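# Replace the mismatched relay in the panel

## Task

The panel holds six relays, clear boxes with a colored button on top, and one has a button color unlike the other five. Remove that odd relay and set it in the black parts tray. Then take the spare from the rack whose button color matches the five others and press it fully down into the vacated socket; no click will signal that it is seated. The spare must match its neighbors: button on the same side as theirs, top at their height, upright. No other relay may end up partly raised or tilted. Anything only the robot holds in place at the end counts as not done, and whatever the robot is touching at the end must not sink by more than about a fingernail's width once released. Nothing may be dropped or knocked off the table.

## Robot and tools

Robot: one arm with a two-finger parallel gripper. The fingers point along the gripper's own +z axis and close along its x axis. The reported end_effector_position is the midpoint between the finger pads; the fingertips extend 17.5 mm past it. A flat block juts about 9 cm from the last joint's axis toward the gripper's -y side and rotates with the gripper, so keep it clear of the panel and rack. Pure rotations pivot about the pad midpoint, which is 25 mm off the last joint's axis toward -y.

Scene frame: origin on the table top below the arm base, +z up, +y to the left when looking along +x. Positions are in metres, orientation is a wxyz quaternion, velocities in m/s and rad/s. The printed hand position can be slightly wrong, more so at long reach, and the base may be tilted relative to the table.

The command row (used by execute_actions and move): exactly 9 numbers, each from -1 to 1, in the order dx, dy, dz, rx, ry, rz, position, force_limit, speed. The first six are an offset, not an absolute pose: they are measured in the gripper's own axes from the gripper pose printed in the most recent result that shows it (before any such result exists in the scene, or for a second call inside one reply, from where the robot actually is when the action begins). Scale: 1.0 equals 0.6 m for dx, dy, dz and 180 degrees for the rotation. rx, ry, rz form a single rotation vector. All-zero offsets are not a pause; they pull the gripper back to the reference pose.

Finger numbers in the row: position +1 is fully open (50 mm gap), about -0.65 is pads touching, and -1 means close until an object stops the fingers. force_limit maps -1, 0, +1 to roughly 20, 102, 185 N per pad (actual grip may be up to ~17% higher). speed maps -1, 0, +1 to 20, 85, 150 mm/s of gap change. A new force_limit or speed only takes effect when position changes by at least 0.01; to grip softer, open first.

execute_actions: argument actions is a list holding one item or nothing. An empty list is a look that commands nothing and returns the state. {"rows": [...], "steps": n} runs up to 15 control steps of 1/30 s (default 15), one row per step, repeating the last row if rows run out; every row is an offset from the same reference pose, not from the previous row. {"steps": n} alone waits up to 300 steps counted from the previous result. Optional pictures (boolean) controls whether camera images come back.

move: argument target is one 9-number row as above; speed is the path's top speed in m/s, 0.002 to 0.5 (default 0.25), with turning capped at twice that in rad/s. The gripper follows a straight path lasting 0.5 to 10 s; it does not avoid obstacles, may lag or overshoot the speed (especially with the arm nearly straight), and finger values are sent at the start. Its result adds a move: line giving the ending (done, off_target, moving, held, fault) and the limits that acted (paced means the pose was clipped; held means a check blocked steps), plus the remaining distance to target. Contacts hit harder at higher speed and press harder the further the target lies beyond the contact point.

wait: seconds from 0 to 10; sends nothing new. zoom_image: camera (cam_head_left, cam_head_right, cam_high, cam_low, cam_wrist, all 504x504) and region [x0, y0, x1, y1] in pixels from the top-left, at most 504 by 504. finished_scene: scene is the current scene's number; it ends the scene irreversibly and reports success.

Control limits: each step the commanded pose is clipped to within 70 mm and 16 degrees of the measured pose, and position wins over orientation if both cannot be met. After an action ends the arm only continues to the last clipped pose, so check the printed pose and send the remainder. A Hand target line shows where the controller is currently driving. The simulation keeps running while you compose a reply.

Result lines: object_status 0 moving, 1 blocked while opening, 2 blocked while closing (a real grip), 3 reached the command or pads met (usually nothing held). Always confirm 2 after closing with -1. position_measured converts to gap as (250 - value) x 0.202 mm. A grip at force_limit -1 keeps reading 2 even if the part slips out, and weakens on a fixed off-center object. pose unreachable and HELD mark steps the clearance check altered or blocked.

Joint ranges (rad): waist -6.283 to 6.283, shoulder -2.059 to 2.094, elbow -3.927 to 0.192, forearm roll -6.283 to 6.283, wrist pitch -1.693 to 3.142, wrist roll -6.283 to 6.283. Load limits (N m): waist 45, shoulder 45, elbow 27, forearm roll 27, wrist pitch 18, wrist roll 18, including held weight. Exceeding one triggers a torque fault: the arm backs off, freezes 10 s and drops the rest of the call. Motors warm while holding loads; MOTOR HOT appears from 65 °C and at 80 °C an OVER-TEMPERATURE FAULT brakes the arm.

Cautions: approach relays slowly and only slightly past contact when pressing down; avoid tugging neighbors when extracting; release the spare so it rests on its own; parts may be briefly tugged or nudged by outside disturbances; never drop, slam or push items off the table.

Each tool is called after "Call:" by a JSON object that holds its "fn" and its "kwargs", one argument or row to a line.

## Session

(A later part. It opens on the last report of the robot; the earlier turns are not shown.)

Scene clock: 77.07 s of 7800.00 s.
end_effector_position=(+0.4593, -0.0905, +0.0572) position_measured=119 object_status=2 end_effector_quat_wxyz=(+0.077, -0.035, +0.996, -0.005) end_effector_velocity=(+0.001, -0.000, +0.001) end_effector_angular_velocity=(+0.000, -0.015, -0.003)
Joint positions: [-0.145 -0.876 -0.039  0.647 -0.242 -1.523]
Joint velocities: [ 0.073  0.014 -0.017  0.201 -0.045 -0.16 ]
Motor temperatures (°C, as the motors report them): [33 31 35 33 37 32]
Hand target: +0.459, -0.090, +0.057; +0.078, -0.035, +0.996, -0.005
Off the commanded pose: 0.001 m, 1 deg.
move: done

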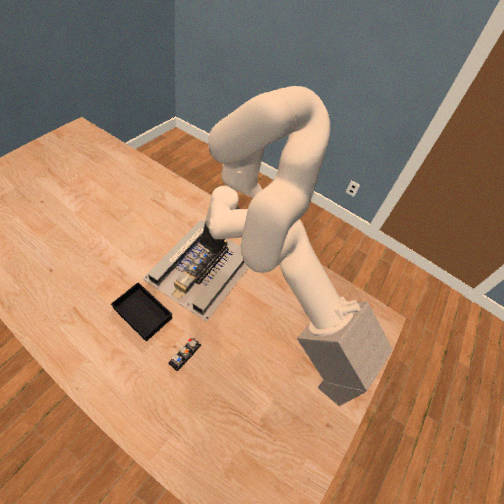

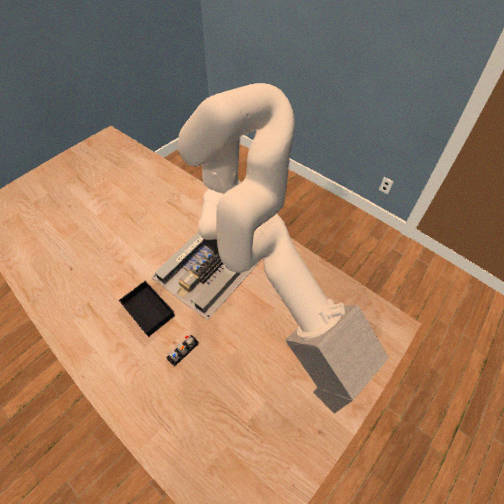

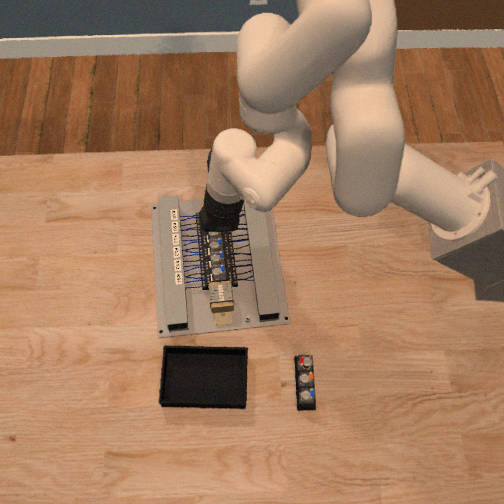

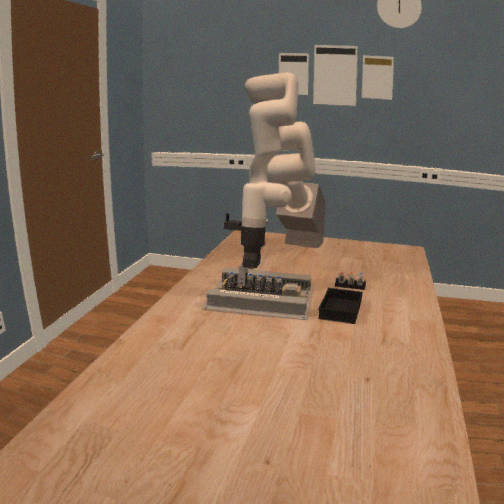

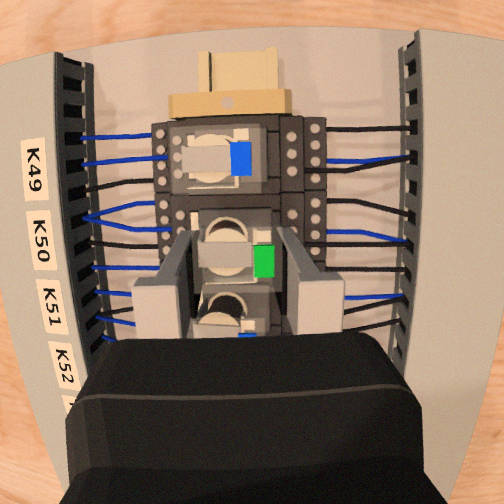

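Call:
{"fn": "move", "kwargs": {
  "target": [0,0,-0.007,0,0.09,0,-1,0,0],
  "speed": 0.03
}}

Call:
{"fn": "move", "kwargs": {
  "target": [0,0,-0.008,0,-0.06,0,-1,0,0],
  "speed": 0.03
}}

Scene clock: 85.27 s of 7800.00 s.
end_effector_position=(+0.4591, -0.0900, +0.0611) position_measured=119 object_status=2 end_effector_quat_wxyz=(-0.062, -0.034, +0.997, -0.008) end_effector_velocity=(-0.000, -0.000, +0.000) end_effector_angular_velocity=(-0.002, +0.018, -0.001)
Joint positions: [-0.352 -0.923 -0.213 -0.043  0.297 -0.945]
Joint velocities: [ 0.001  0.006 -0.016 -0.014  0.028  0.015]
Motor temperatures (°C, as the motors report them): [33 31 35 33 37 32]
Hand target: +0.459, -0.090, +0.061; -0.063, -0.034, +0.997, -0.008
Off the commanded pose: 0.001 m, 0 deg.
After step 90, 0.23 s passed at rest.
move: done

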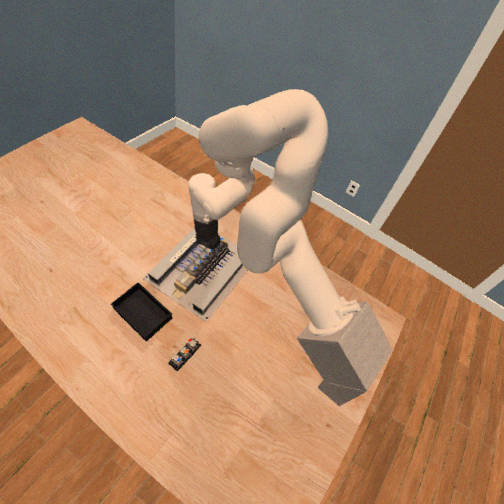

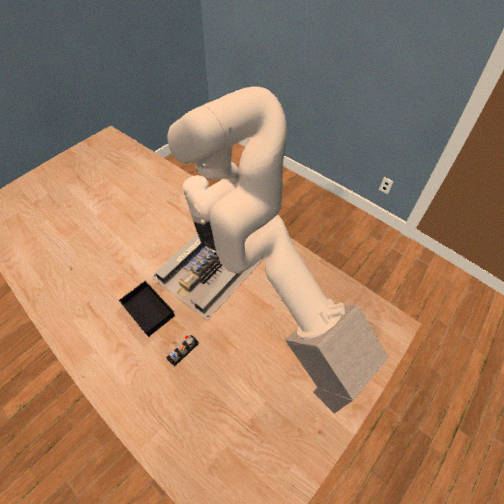

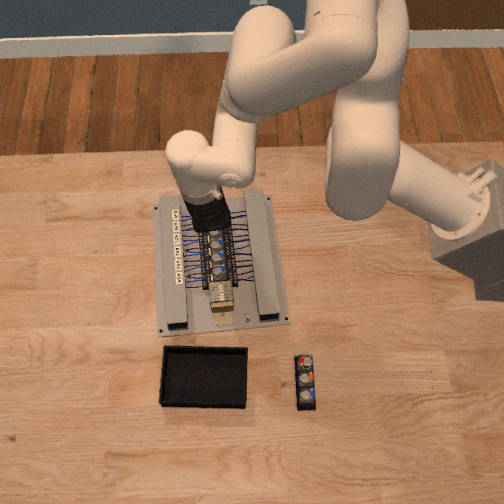

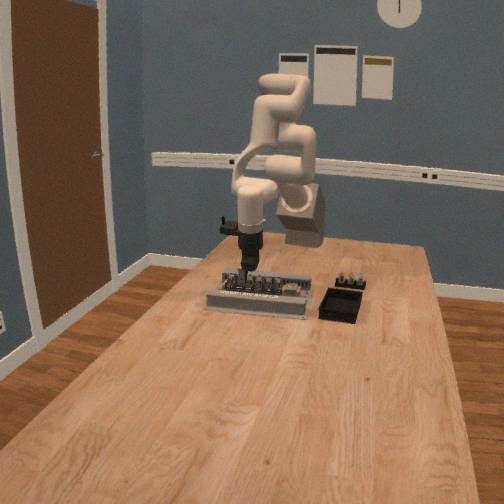

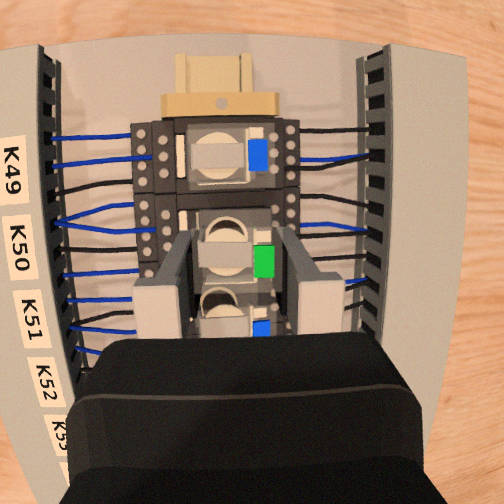

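Scene clock: 88.63 s of 7800.00 s.
end_effector_position=(+0.4596, -0.0901, +0.0660) position_measured=119 object_status=2 end_effector_quat_wxyz=(+0.031, -0.035, +0.999, -0.006) end_effector_velocity=(+0.001, +0.000, +0.000) end_effector_angular_velocity=(+0.005, -0.020, -0.001)
Joint positions: [-0.329 -0.99  -0.056  0.137  0.024 -1.11 ]
Joint velocities: [ 0.011 -0.001  0.012  0.047 -0.03  -0.04 ]
Motor temperatures (°C, as the motors report them): [33 31 35 33 37 32]
Hand target: +0.460, -0.090, +0.066; +0.032, -0.035, +0.999, -0.006
Off the commanded pose: 0.000 m, 0 deg.
move: done

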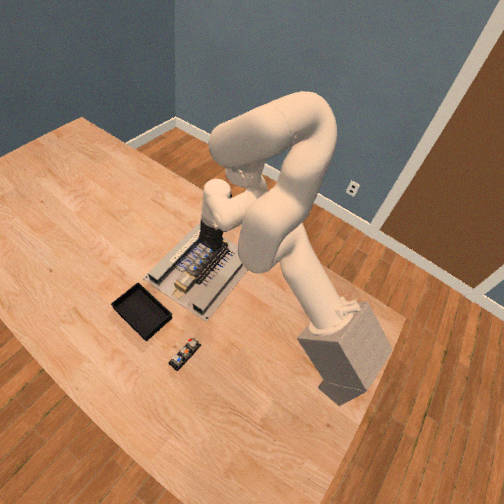

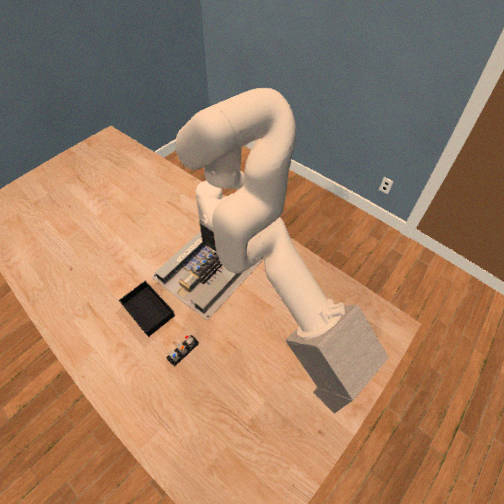

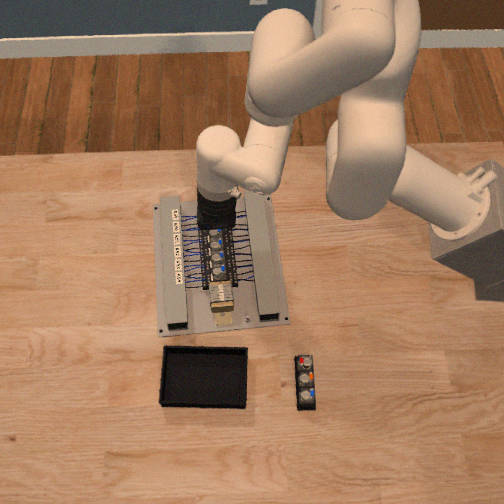

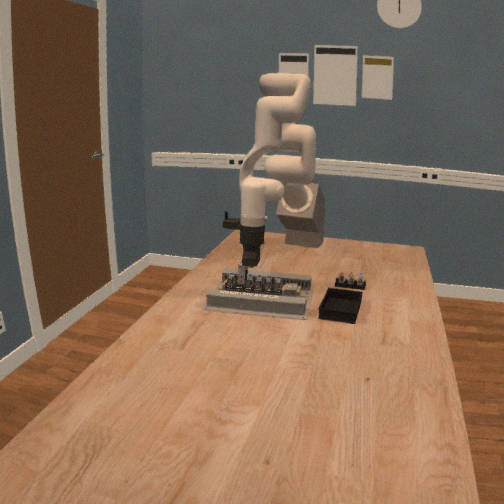

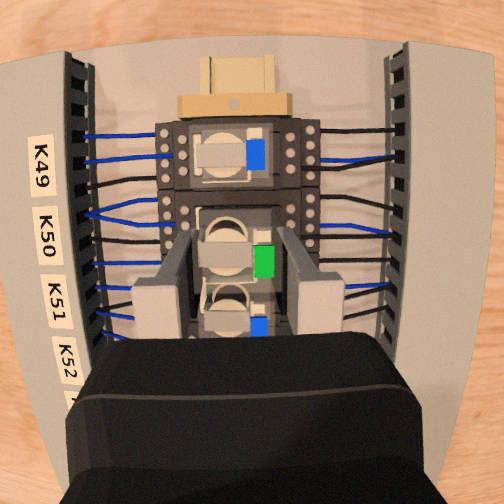

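Risen 15 mm. Straighten and lift slowly.

Call:
{"fn": "move", "kwargs": {
  "target": [0,0,-0.075,0,0.018,0,-1,0,0],
  "speed": 0.03
}}

Scene clock: 92.43 s of 7800.00 s.
end_effector_position=(+0.4570, -0.0895, +0.1107) position_measured=119 object_status=2 end_effector_quat_wxyz=(+0.002, -0.034, +0.999, -0.007) end_effector_velocity=(-0.001, +0.000, +0.002) end_effector_angular_velocity=(+0.000, +0.005, -0.000)
Joint positions: [-0.361 -1.286 -0.07   0.05   0.39  -1.037]
Joint velocities: [-0.    -0.016 -0.001 -0.003  0.022  0.003]
Motor temperatures (°C, as the motors report them): [33 31 35 33 37 32]
Hand target: +0.457, -0.090, +0.111; +0.002, -0.034, +0.999, -0.007
Off the commanded pose: 0.000 m, 0 deg.
move: done

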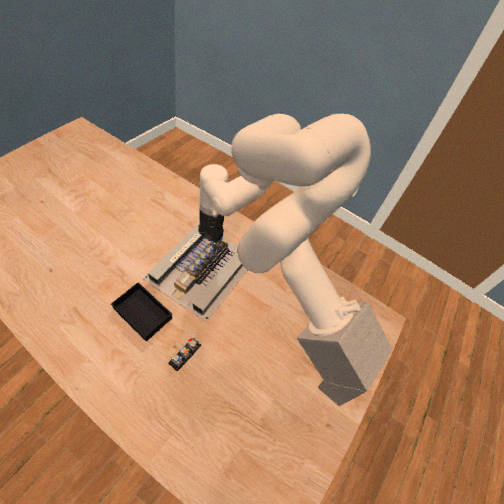

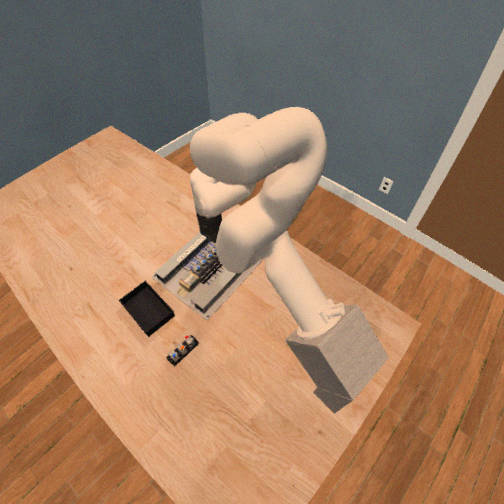

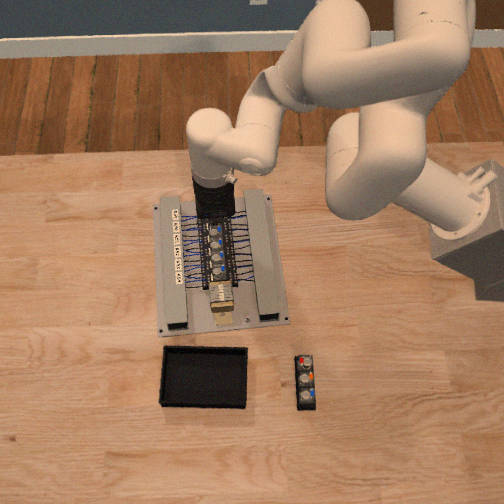

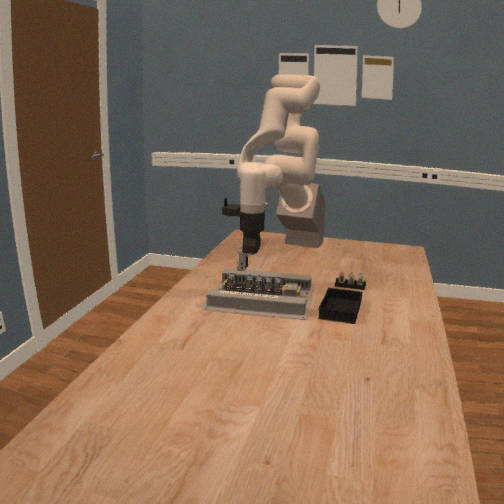

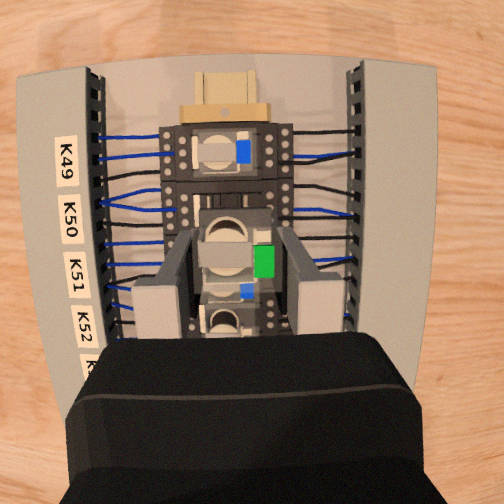

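Call:
{"fn": "move", "kwargs": {
  "target": [-0.085,0.553,-0.03,0,0,0.022,-1,0,0],
  "speed": 0.2
}}

Scene clock: 104.07 s of 7800.00 s.
end_effector_position=(+0.4840, +0.2466, +0.1243) position_measured=119 object_status=2 end_effector_quat_wxyz=(+0.000, +0.001, +1.000, -0.004) end_effector_velocity=(+0.000, +0.001, -0.001) end_effector_angular_velocity=(-0.013, +0.001, -0.000)
Joint positions: [ 0.785 -0.399 -0.731 -1.112  0.965  0.816]
Joint velocities: [ 0.007  0.015 -0.013  0.001  0.018  0.006]
Motor temperatures (°C, as the motors report them): [33 31 36 33 37 32]
Hand target: +0.484, +0.247, +0.124; +0.000, +0.000, +1.000, -0.004
Off the commanded pose: 0.002 m, 0 deg.
After step 90, 6.17 s passed at rest.
move: done

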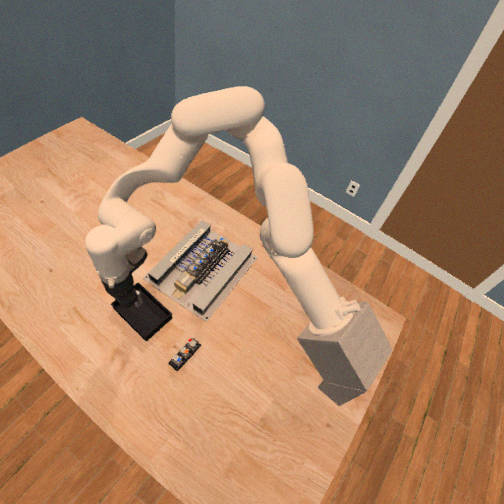

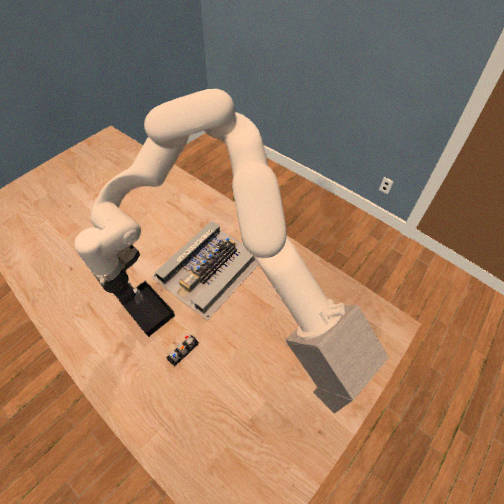

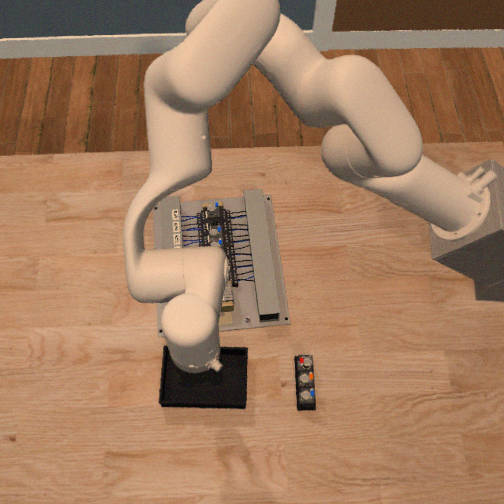

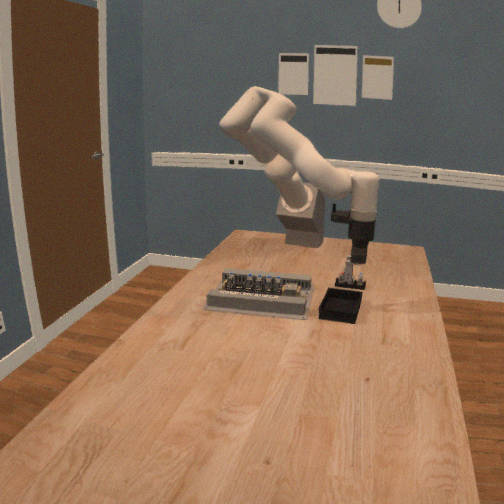

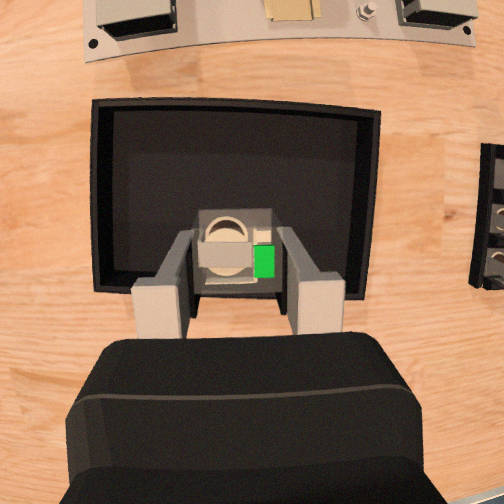

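Call:
{"fn": "move", "kwargs": {
  "target": [0,0,0.143,0,0,0,-1,0,0],
  "speed": 0.08
}}

Call:
{"fn": "move", "kwargs": {
  "target": [0,0,0,0,0,0,0.6,0,0]
}}

Call:
{"fn": "move", "kwargs": {
  "target": [0,0,-0.14,0,0,0,0.6,0,0],
  "speed": 0.15
}}

Call:
{"fn": "move", "kwargs": {
  "target": [0.33,0.03,0,0,0,0,0.6,0,0]
}}

Scene clock: 111.17 s of 7800.00 s.
end_effector_position=(+0.4842, +0.2457, +0.0387) position_measured=119 object_status=2 end_effector_quat_wxyz=(+0.000, +0.001, +1.000, -0.004) end_effector_velocity=(-0.000, +0.000, -0.002) end_effector_angular_velocity=(-0.000, +0.000, -0.000)
Joint positions: [ 0.578 -0.206 -0.776 -1.276  0.742  0.91 ]
Joint velocities: [-0.004  0.007 -0.003 -0.005 -0.004  0.004]
Motor temperatures (°C, as the motors report them): [33 31 35 33 37 32]
Hand target: +0.484, +0.246, +0.038; +0.000, +0.001, +1.000, -0.004
Off the commanded pose: 0.000 m, 0 deg.
After step 90, 2.50 s passed at rest.
move: done

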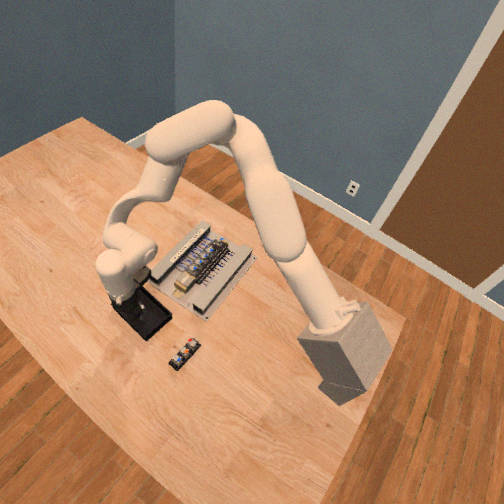

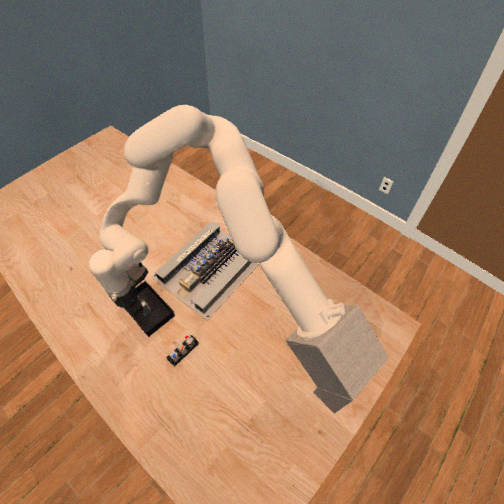

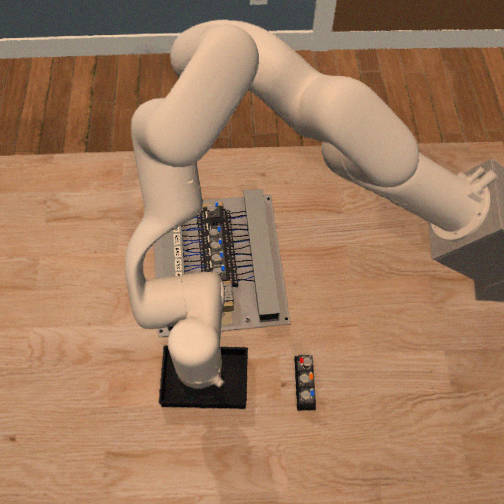

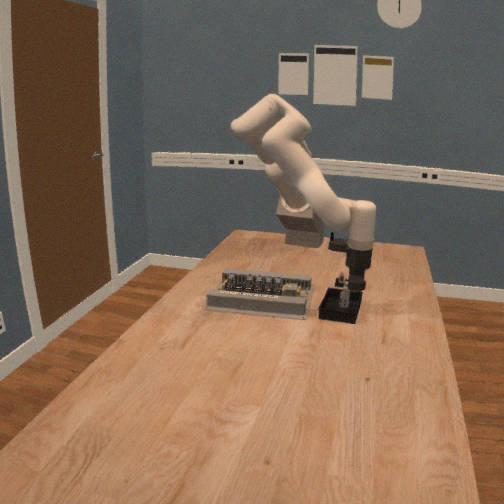

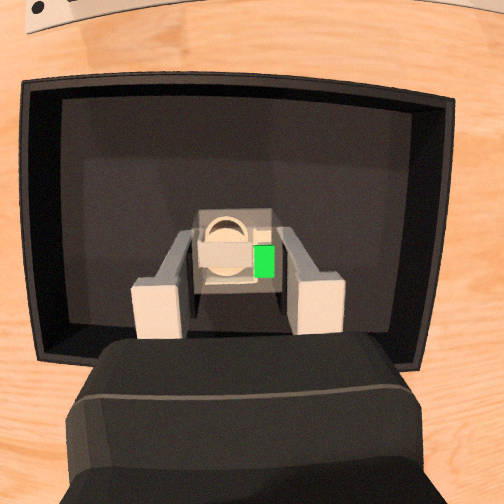

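Scene clock: 111.67 s of 7800.00 s.
end_effector_position=(+0.4842, +0.2457, +0.0387) position_measured=63 object_status=3 end_effector_quat_wxyz=(+0.000, +0.001, +1.000, -0.004) end_effector_velocity=(-0.000, -0.000, -0.000) end_effector_angular_velocity=(-0.001, +0.001, +0.001)
Joint positions: [ 0.578 -0.206 -0.776 -1.276  0.742  0.91 ]
Joint velocities: [-0.001  0.     0.     0.    -0.    -0.001]
Motor temperatures (°C, as the motors report them): [33 31 35 33 37 32]
Hand target: +0.484, +0.246, +0.039; +0.000, +0.001, +1.000, -0.004
Off the commanded pose: 0.000 m, 0 deg.
move: done

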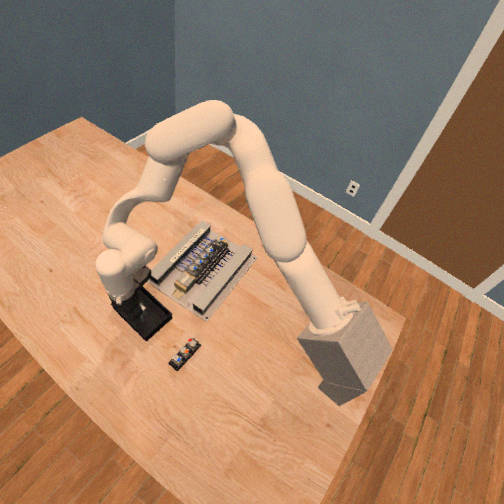

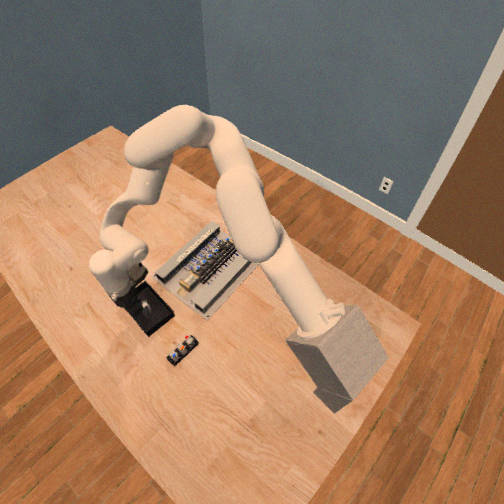

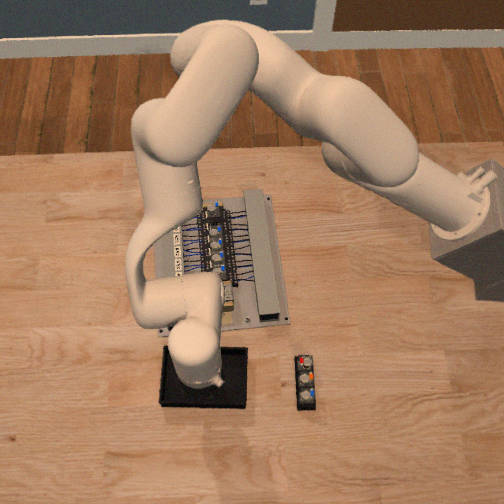

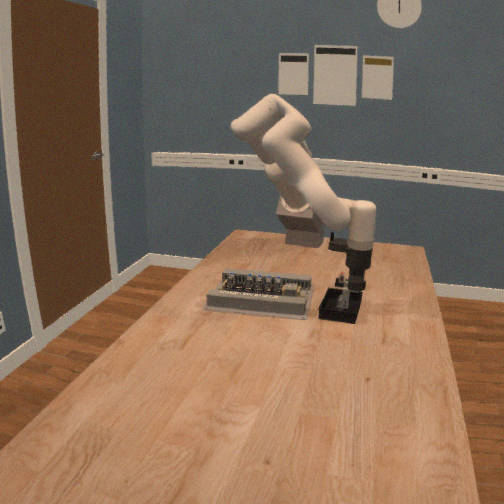

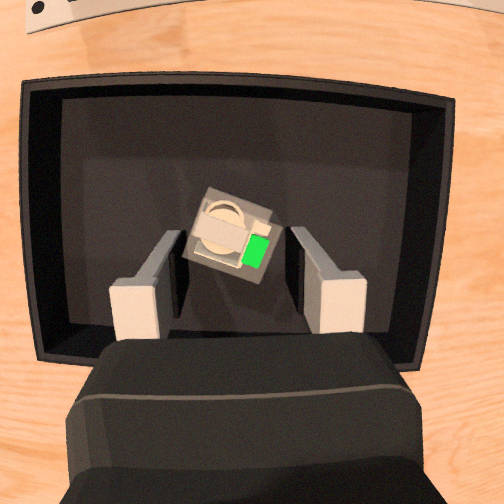

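Scene clock: 112.87 s of 7800.00 s.
end_effector_position=(+0.4840, +0.2465, +0.1225) position_measured=63 object_status=3 end_effector_quat_wxyz=(+0.000, +0.000, +1.000, -0.004) end_effector_velocity=(+0.001, +0.000, +0.002) end_effector_angular_velocity=(-0.000, -0.002, -0.001)
Joint positions: [ 0.78  -0.396 -0.731 -1.114  0.959  0.817]
Joint velocities: [ 0.006 -0.004 -0.001  0.001  0.007  0.   ]
Motor temperatures (°C, as the motors report them): [33 31 35 33 37 32]
Hand target: +0.484, +0.247, +0.123; +0.000, +0.001, +1.000, -0.003
Off the commanded pose: 0.000 m, 0 deg.
move: done

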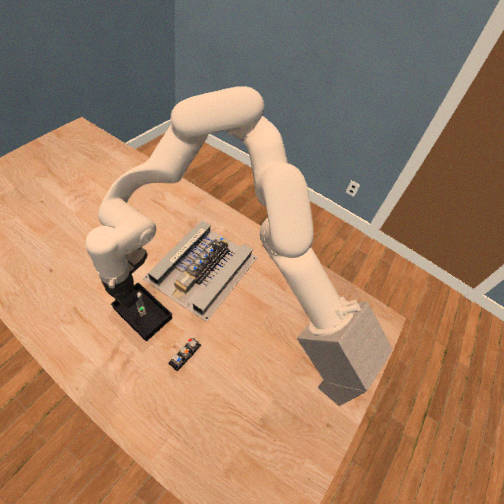

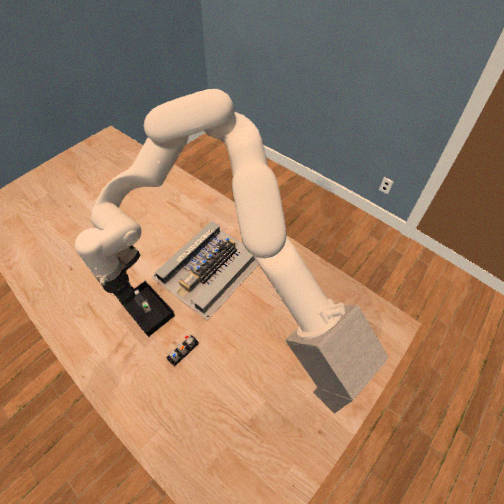

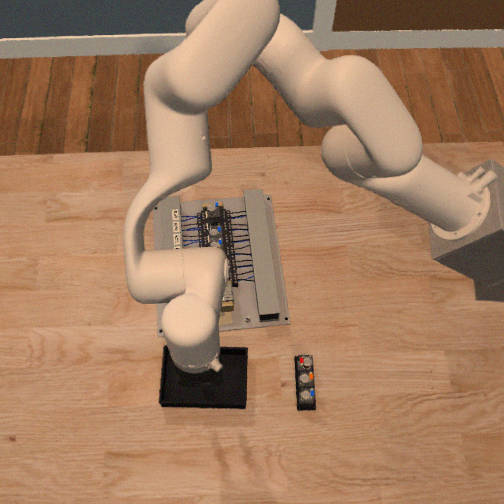

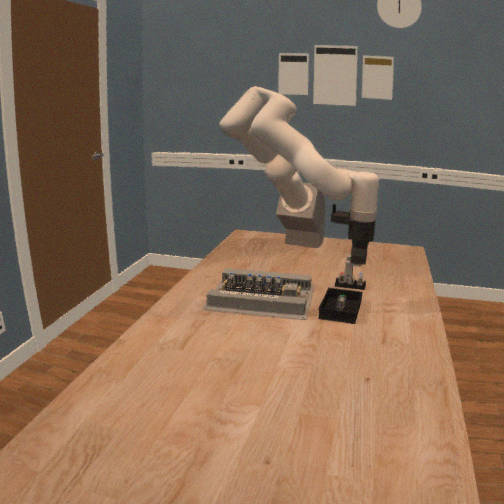

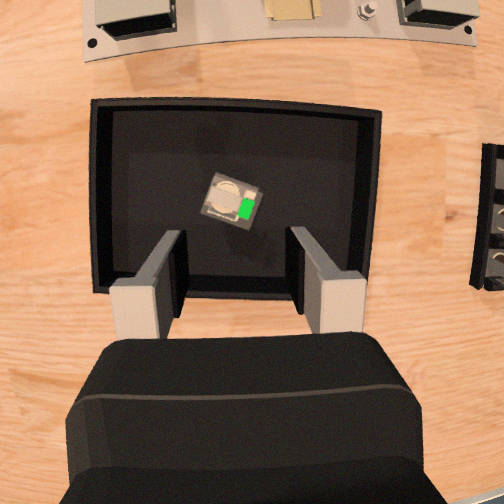

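Scene clock: 114.37 s of 7800.00 s.
end_effector_position=(+0.2856, +0.2648, +0.1222) position_measured=63 object_status=3 end_effector_quat_wxyz=(-0.001, +0.001, +1.000, -0.004) end_effector_velocity=(-0.003, +0.000, -0.000) end_effector_angular_velocity=(-0.002, -0.001, +0.000)
Joint positions: [ 1.111 -0.219 -0.475 -1.23   1.038  1.408]
Joint velocities: [ 0.006  0.009 -0.001  0.     0.003  0.01 ]
Motor temperatures (°C, as the motors report them): [33 31 35 33 37 32]
Hand target: +0.285, +0.265, +0.122; -0.001, +0.001, +1.000, -0.004
Off the commanded pose: 0.000 m, 0 deg.
move: done

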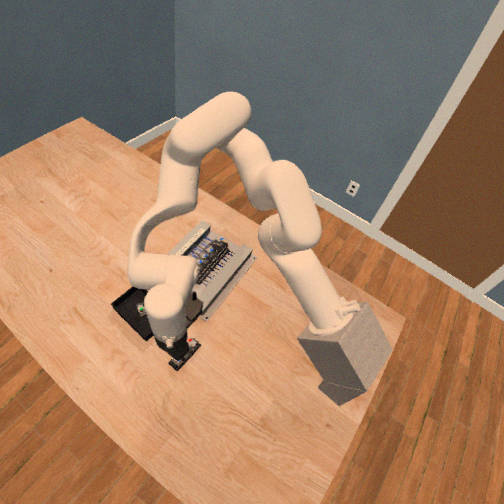

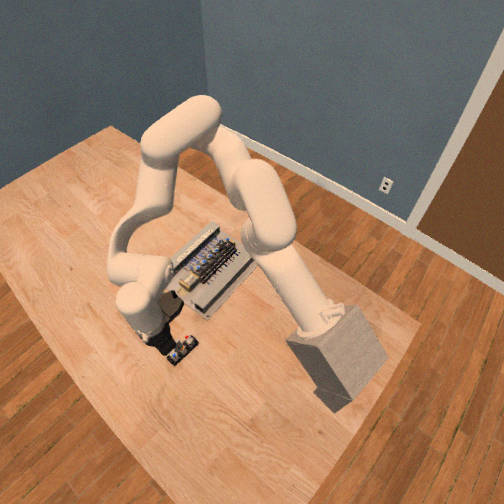

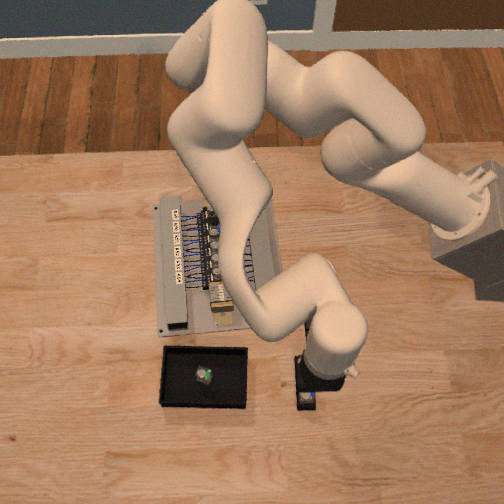

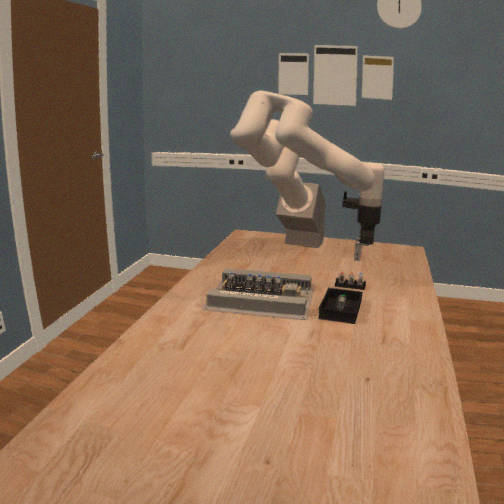

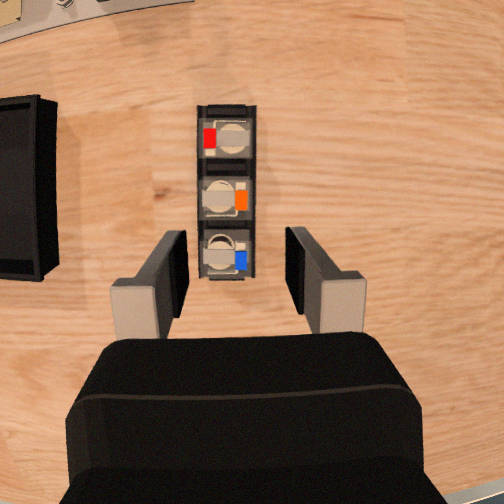

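Call:
{"fn": "move", "kwargs": {
  "target": [-0.003,0.037,0.075,0,0,0,0.8,0,0.5],
  "speed": 0.1
}}

Scene clock: 118.70 s of 7800.00 s.
end_effector_position=(+0.2875, +0.2864, +0.0771) position_measured=32 object_status=3 end_effector_quat_wxyz=(-0.001, +0.001, +1.000, -0.004) end_effector_velocity=(+0.000, +0.001, -0.003) end_effector_angular_velocity=(-0.002, -0.001, -0.000)
Joint positions: [ 0.995 -0.048 -0.569 -1.358  0.949  1.474]
Joint velocities: [-0.006  0.009 -0.006 -0.006 -0.002  0.003]
Motor temperatures (°C, as the motors report them): [33 31 35 33 37 32]
Hand target: +0.288, +0.286, +0.077; -0.001, +0.001, +1.000, -0.004
Off the commanded pose: 0.000 m, 0 deg.
After step 90, 0.27 s passed at rest.
move: done

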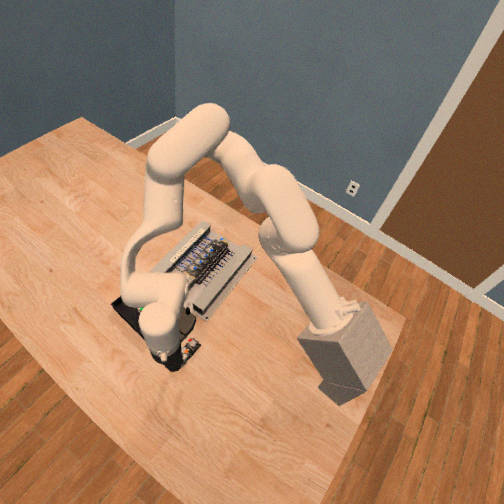

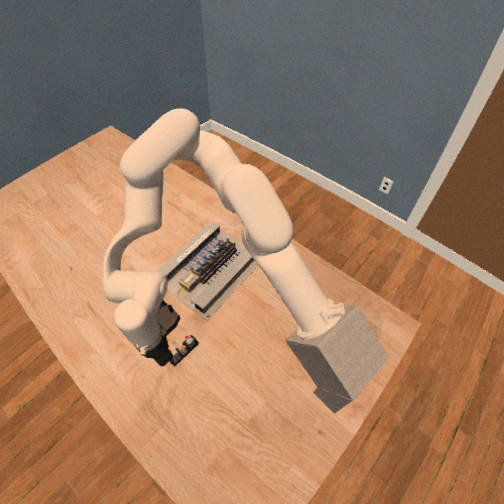

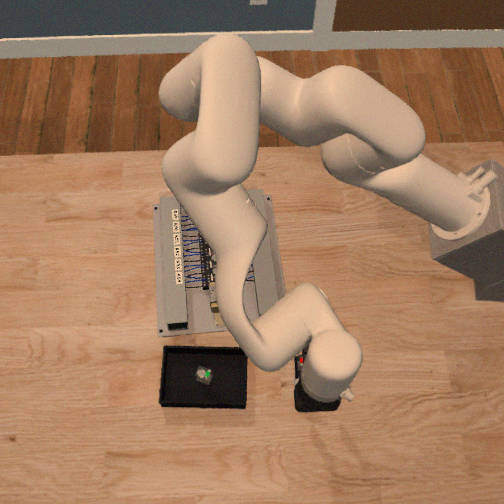

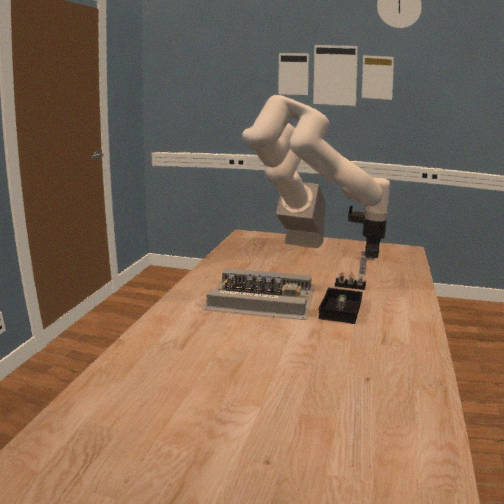

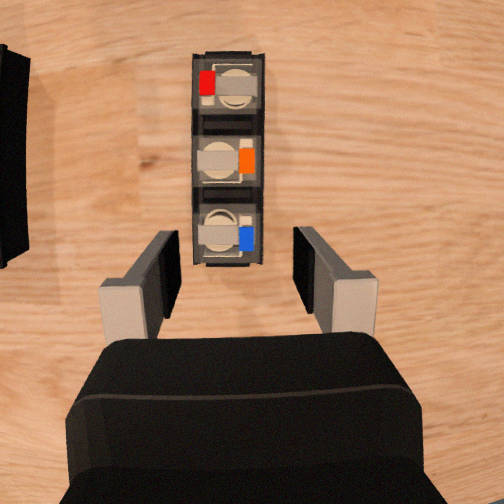

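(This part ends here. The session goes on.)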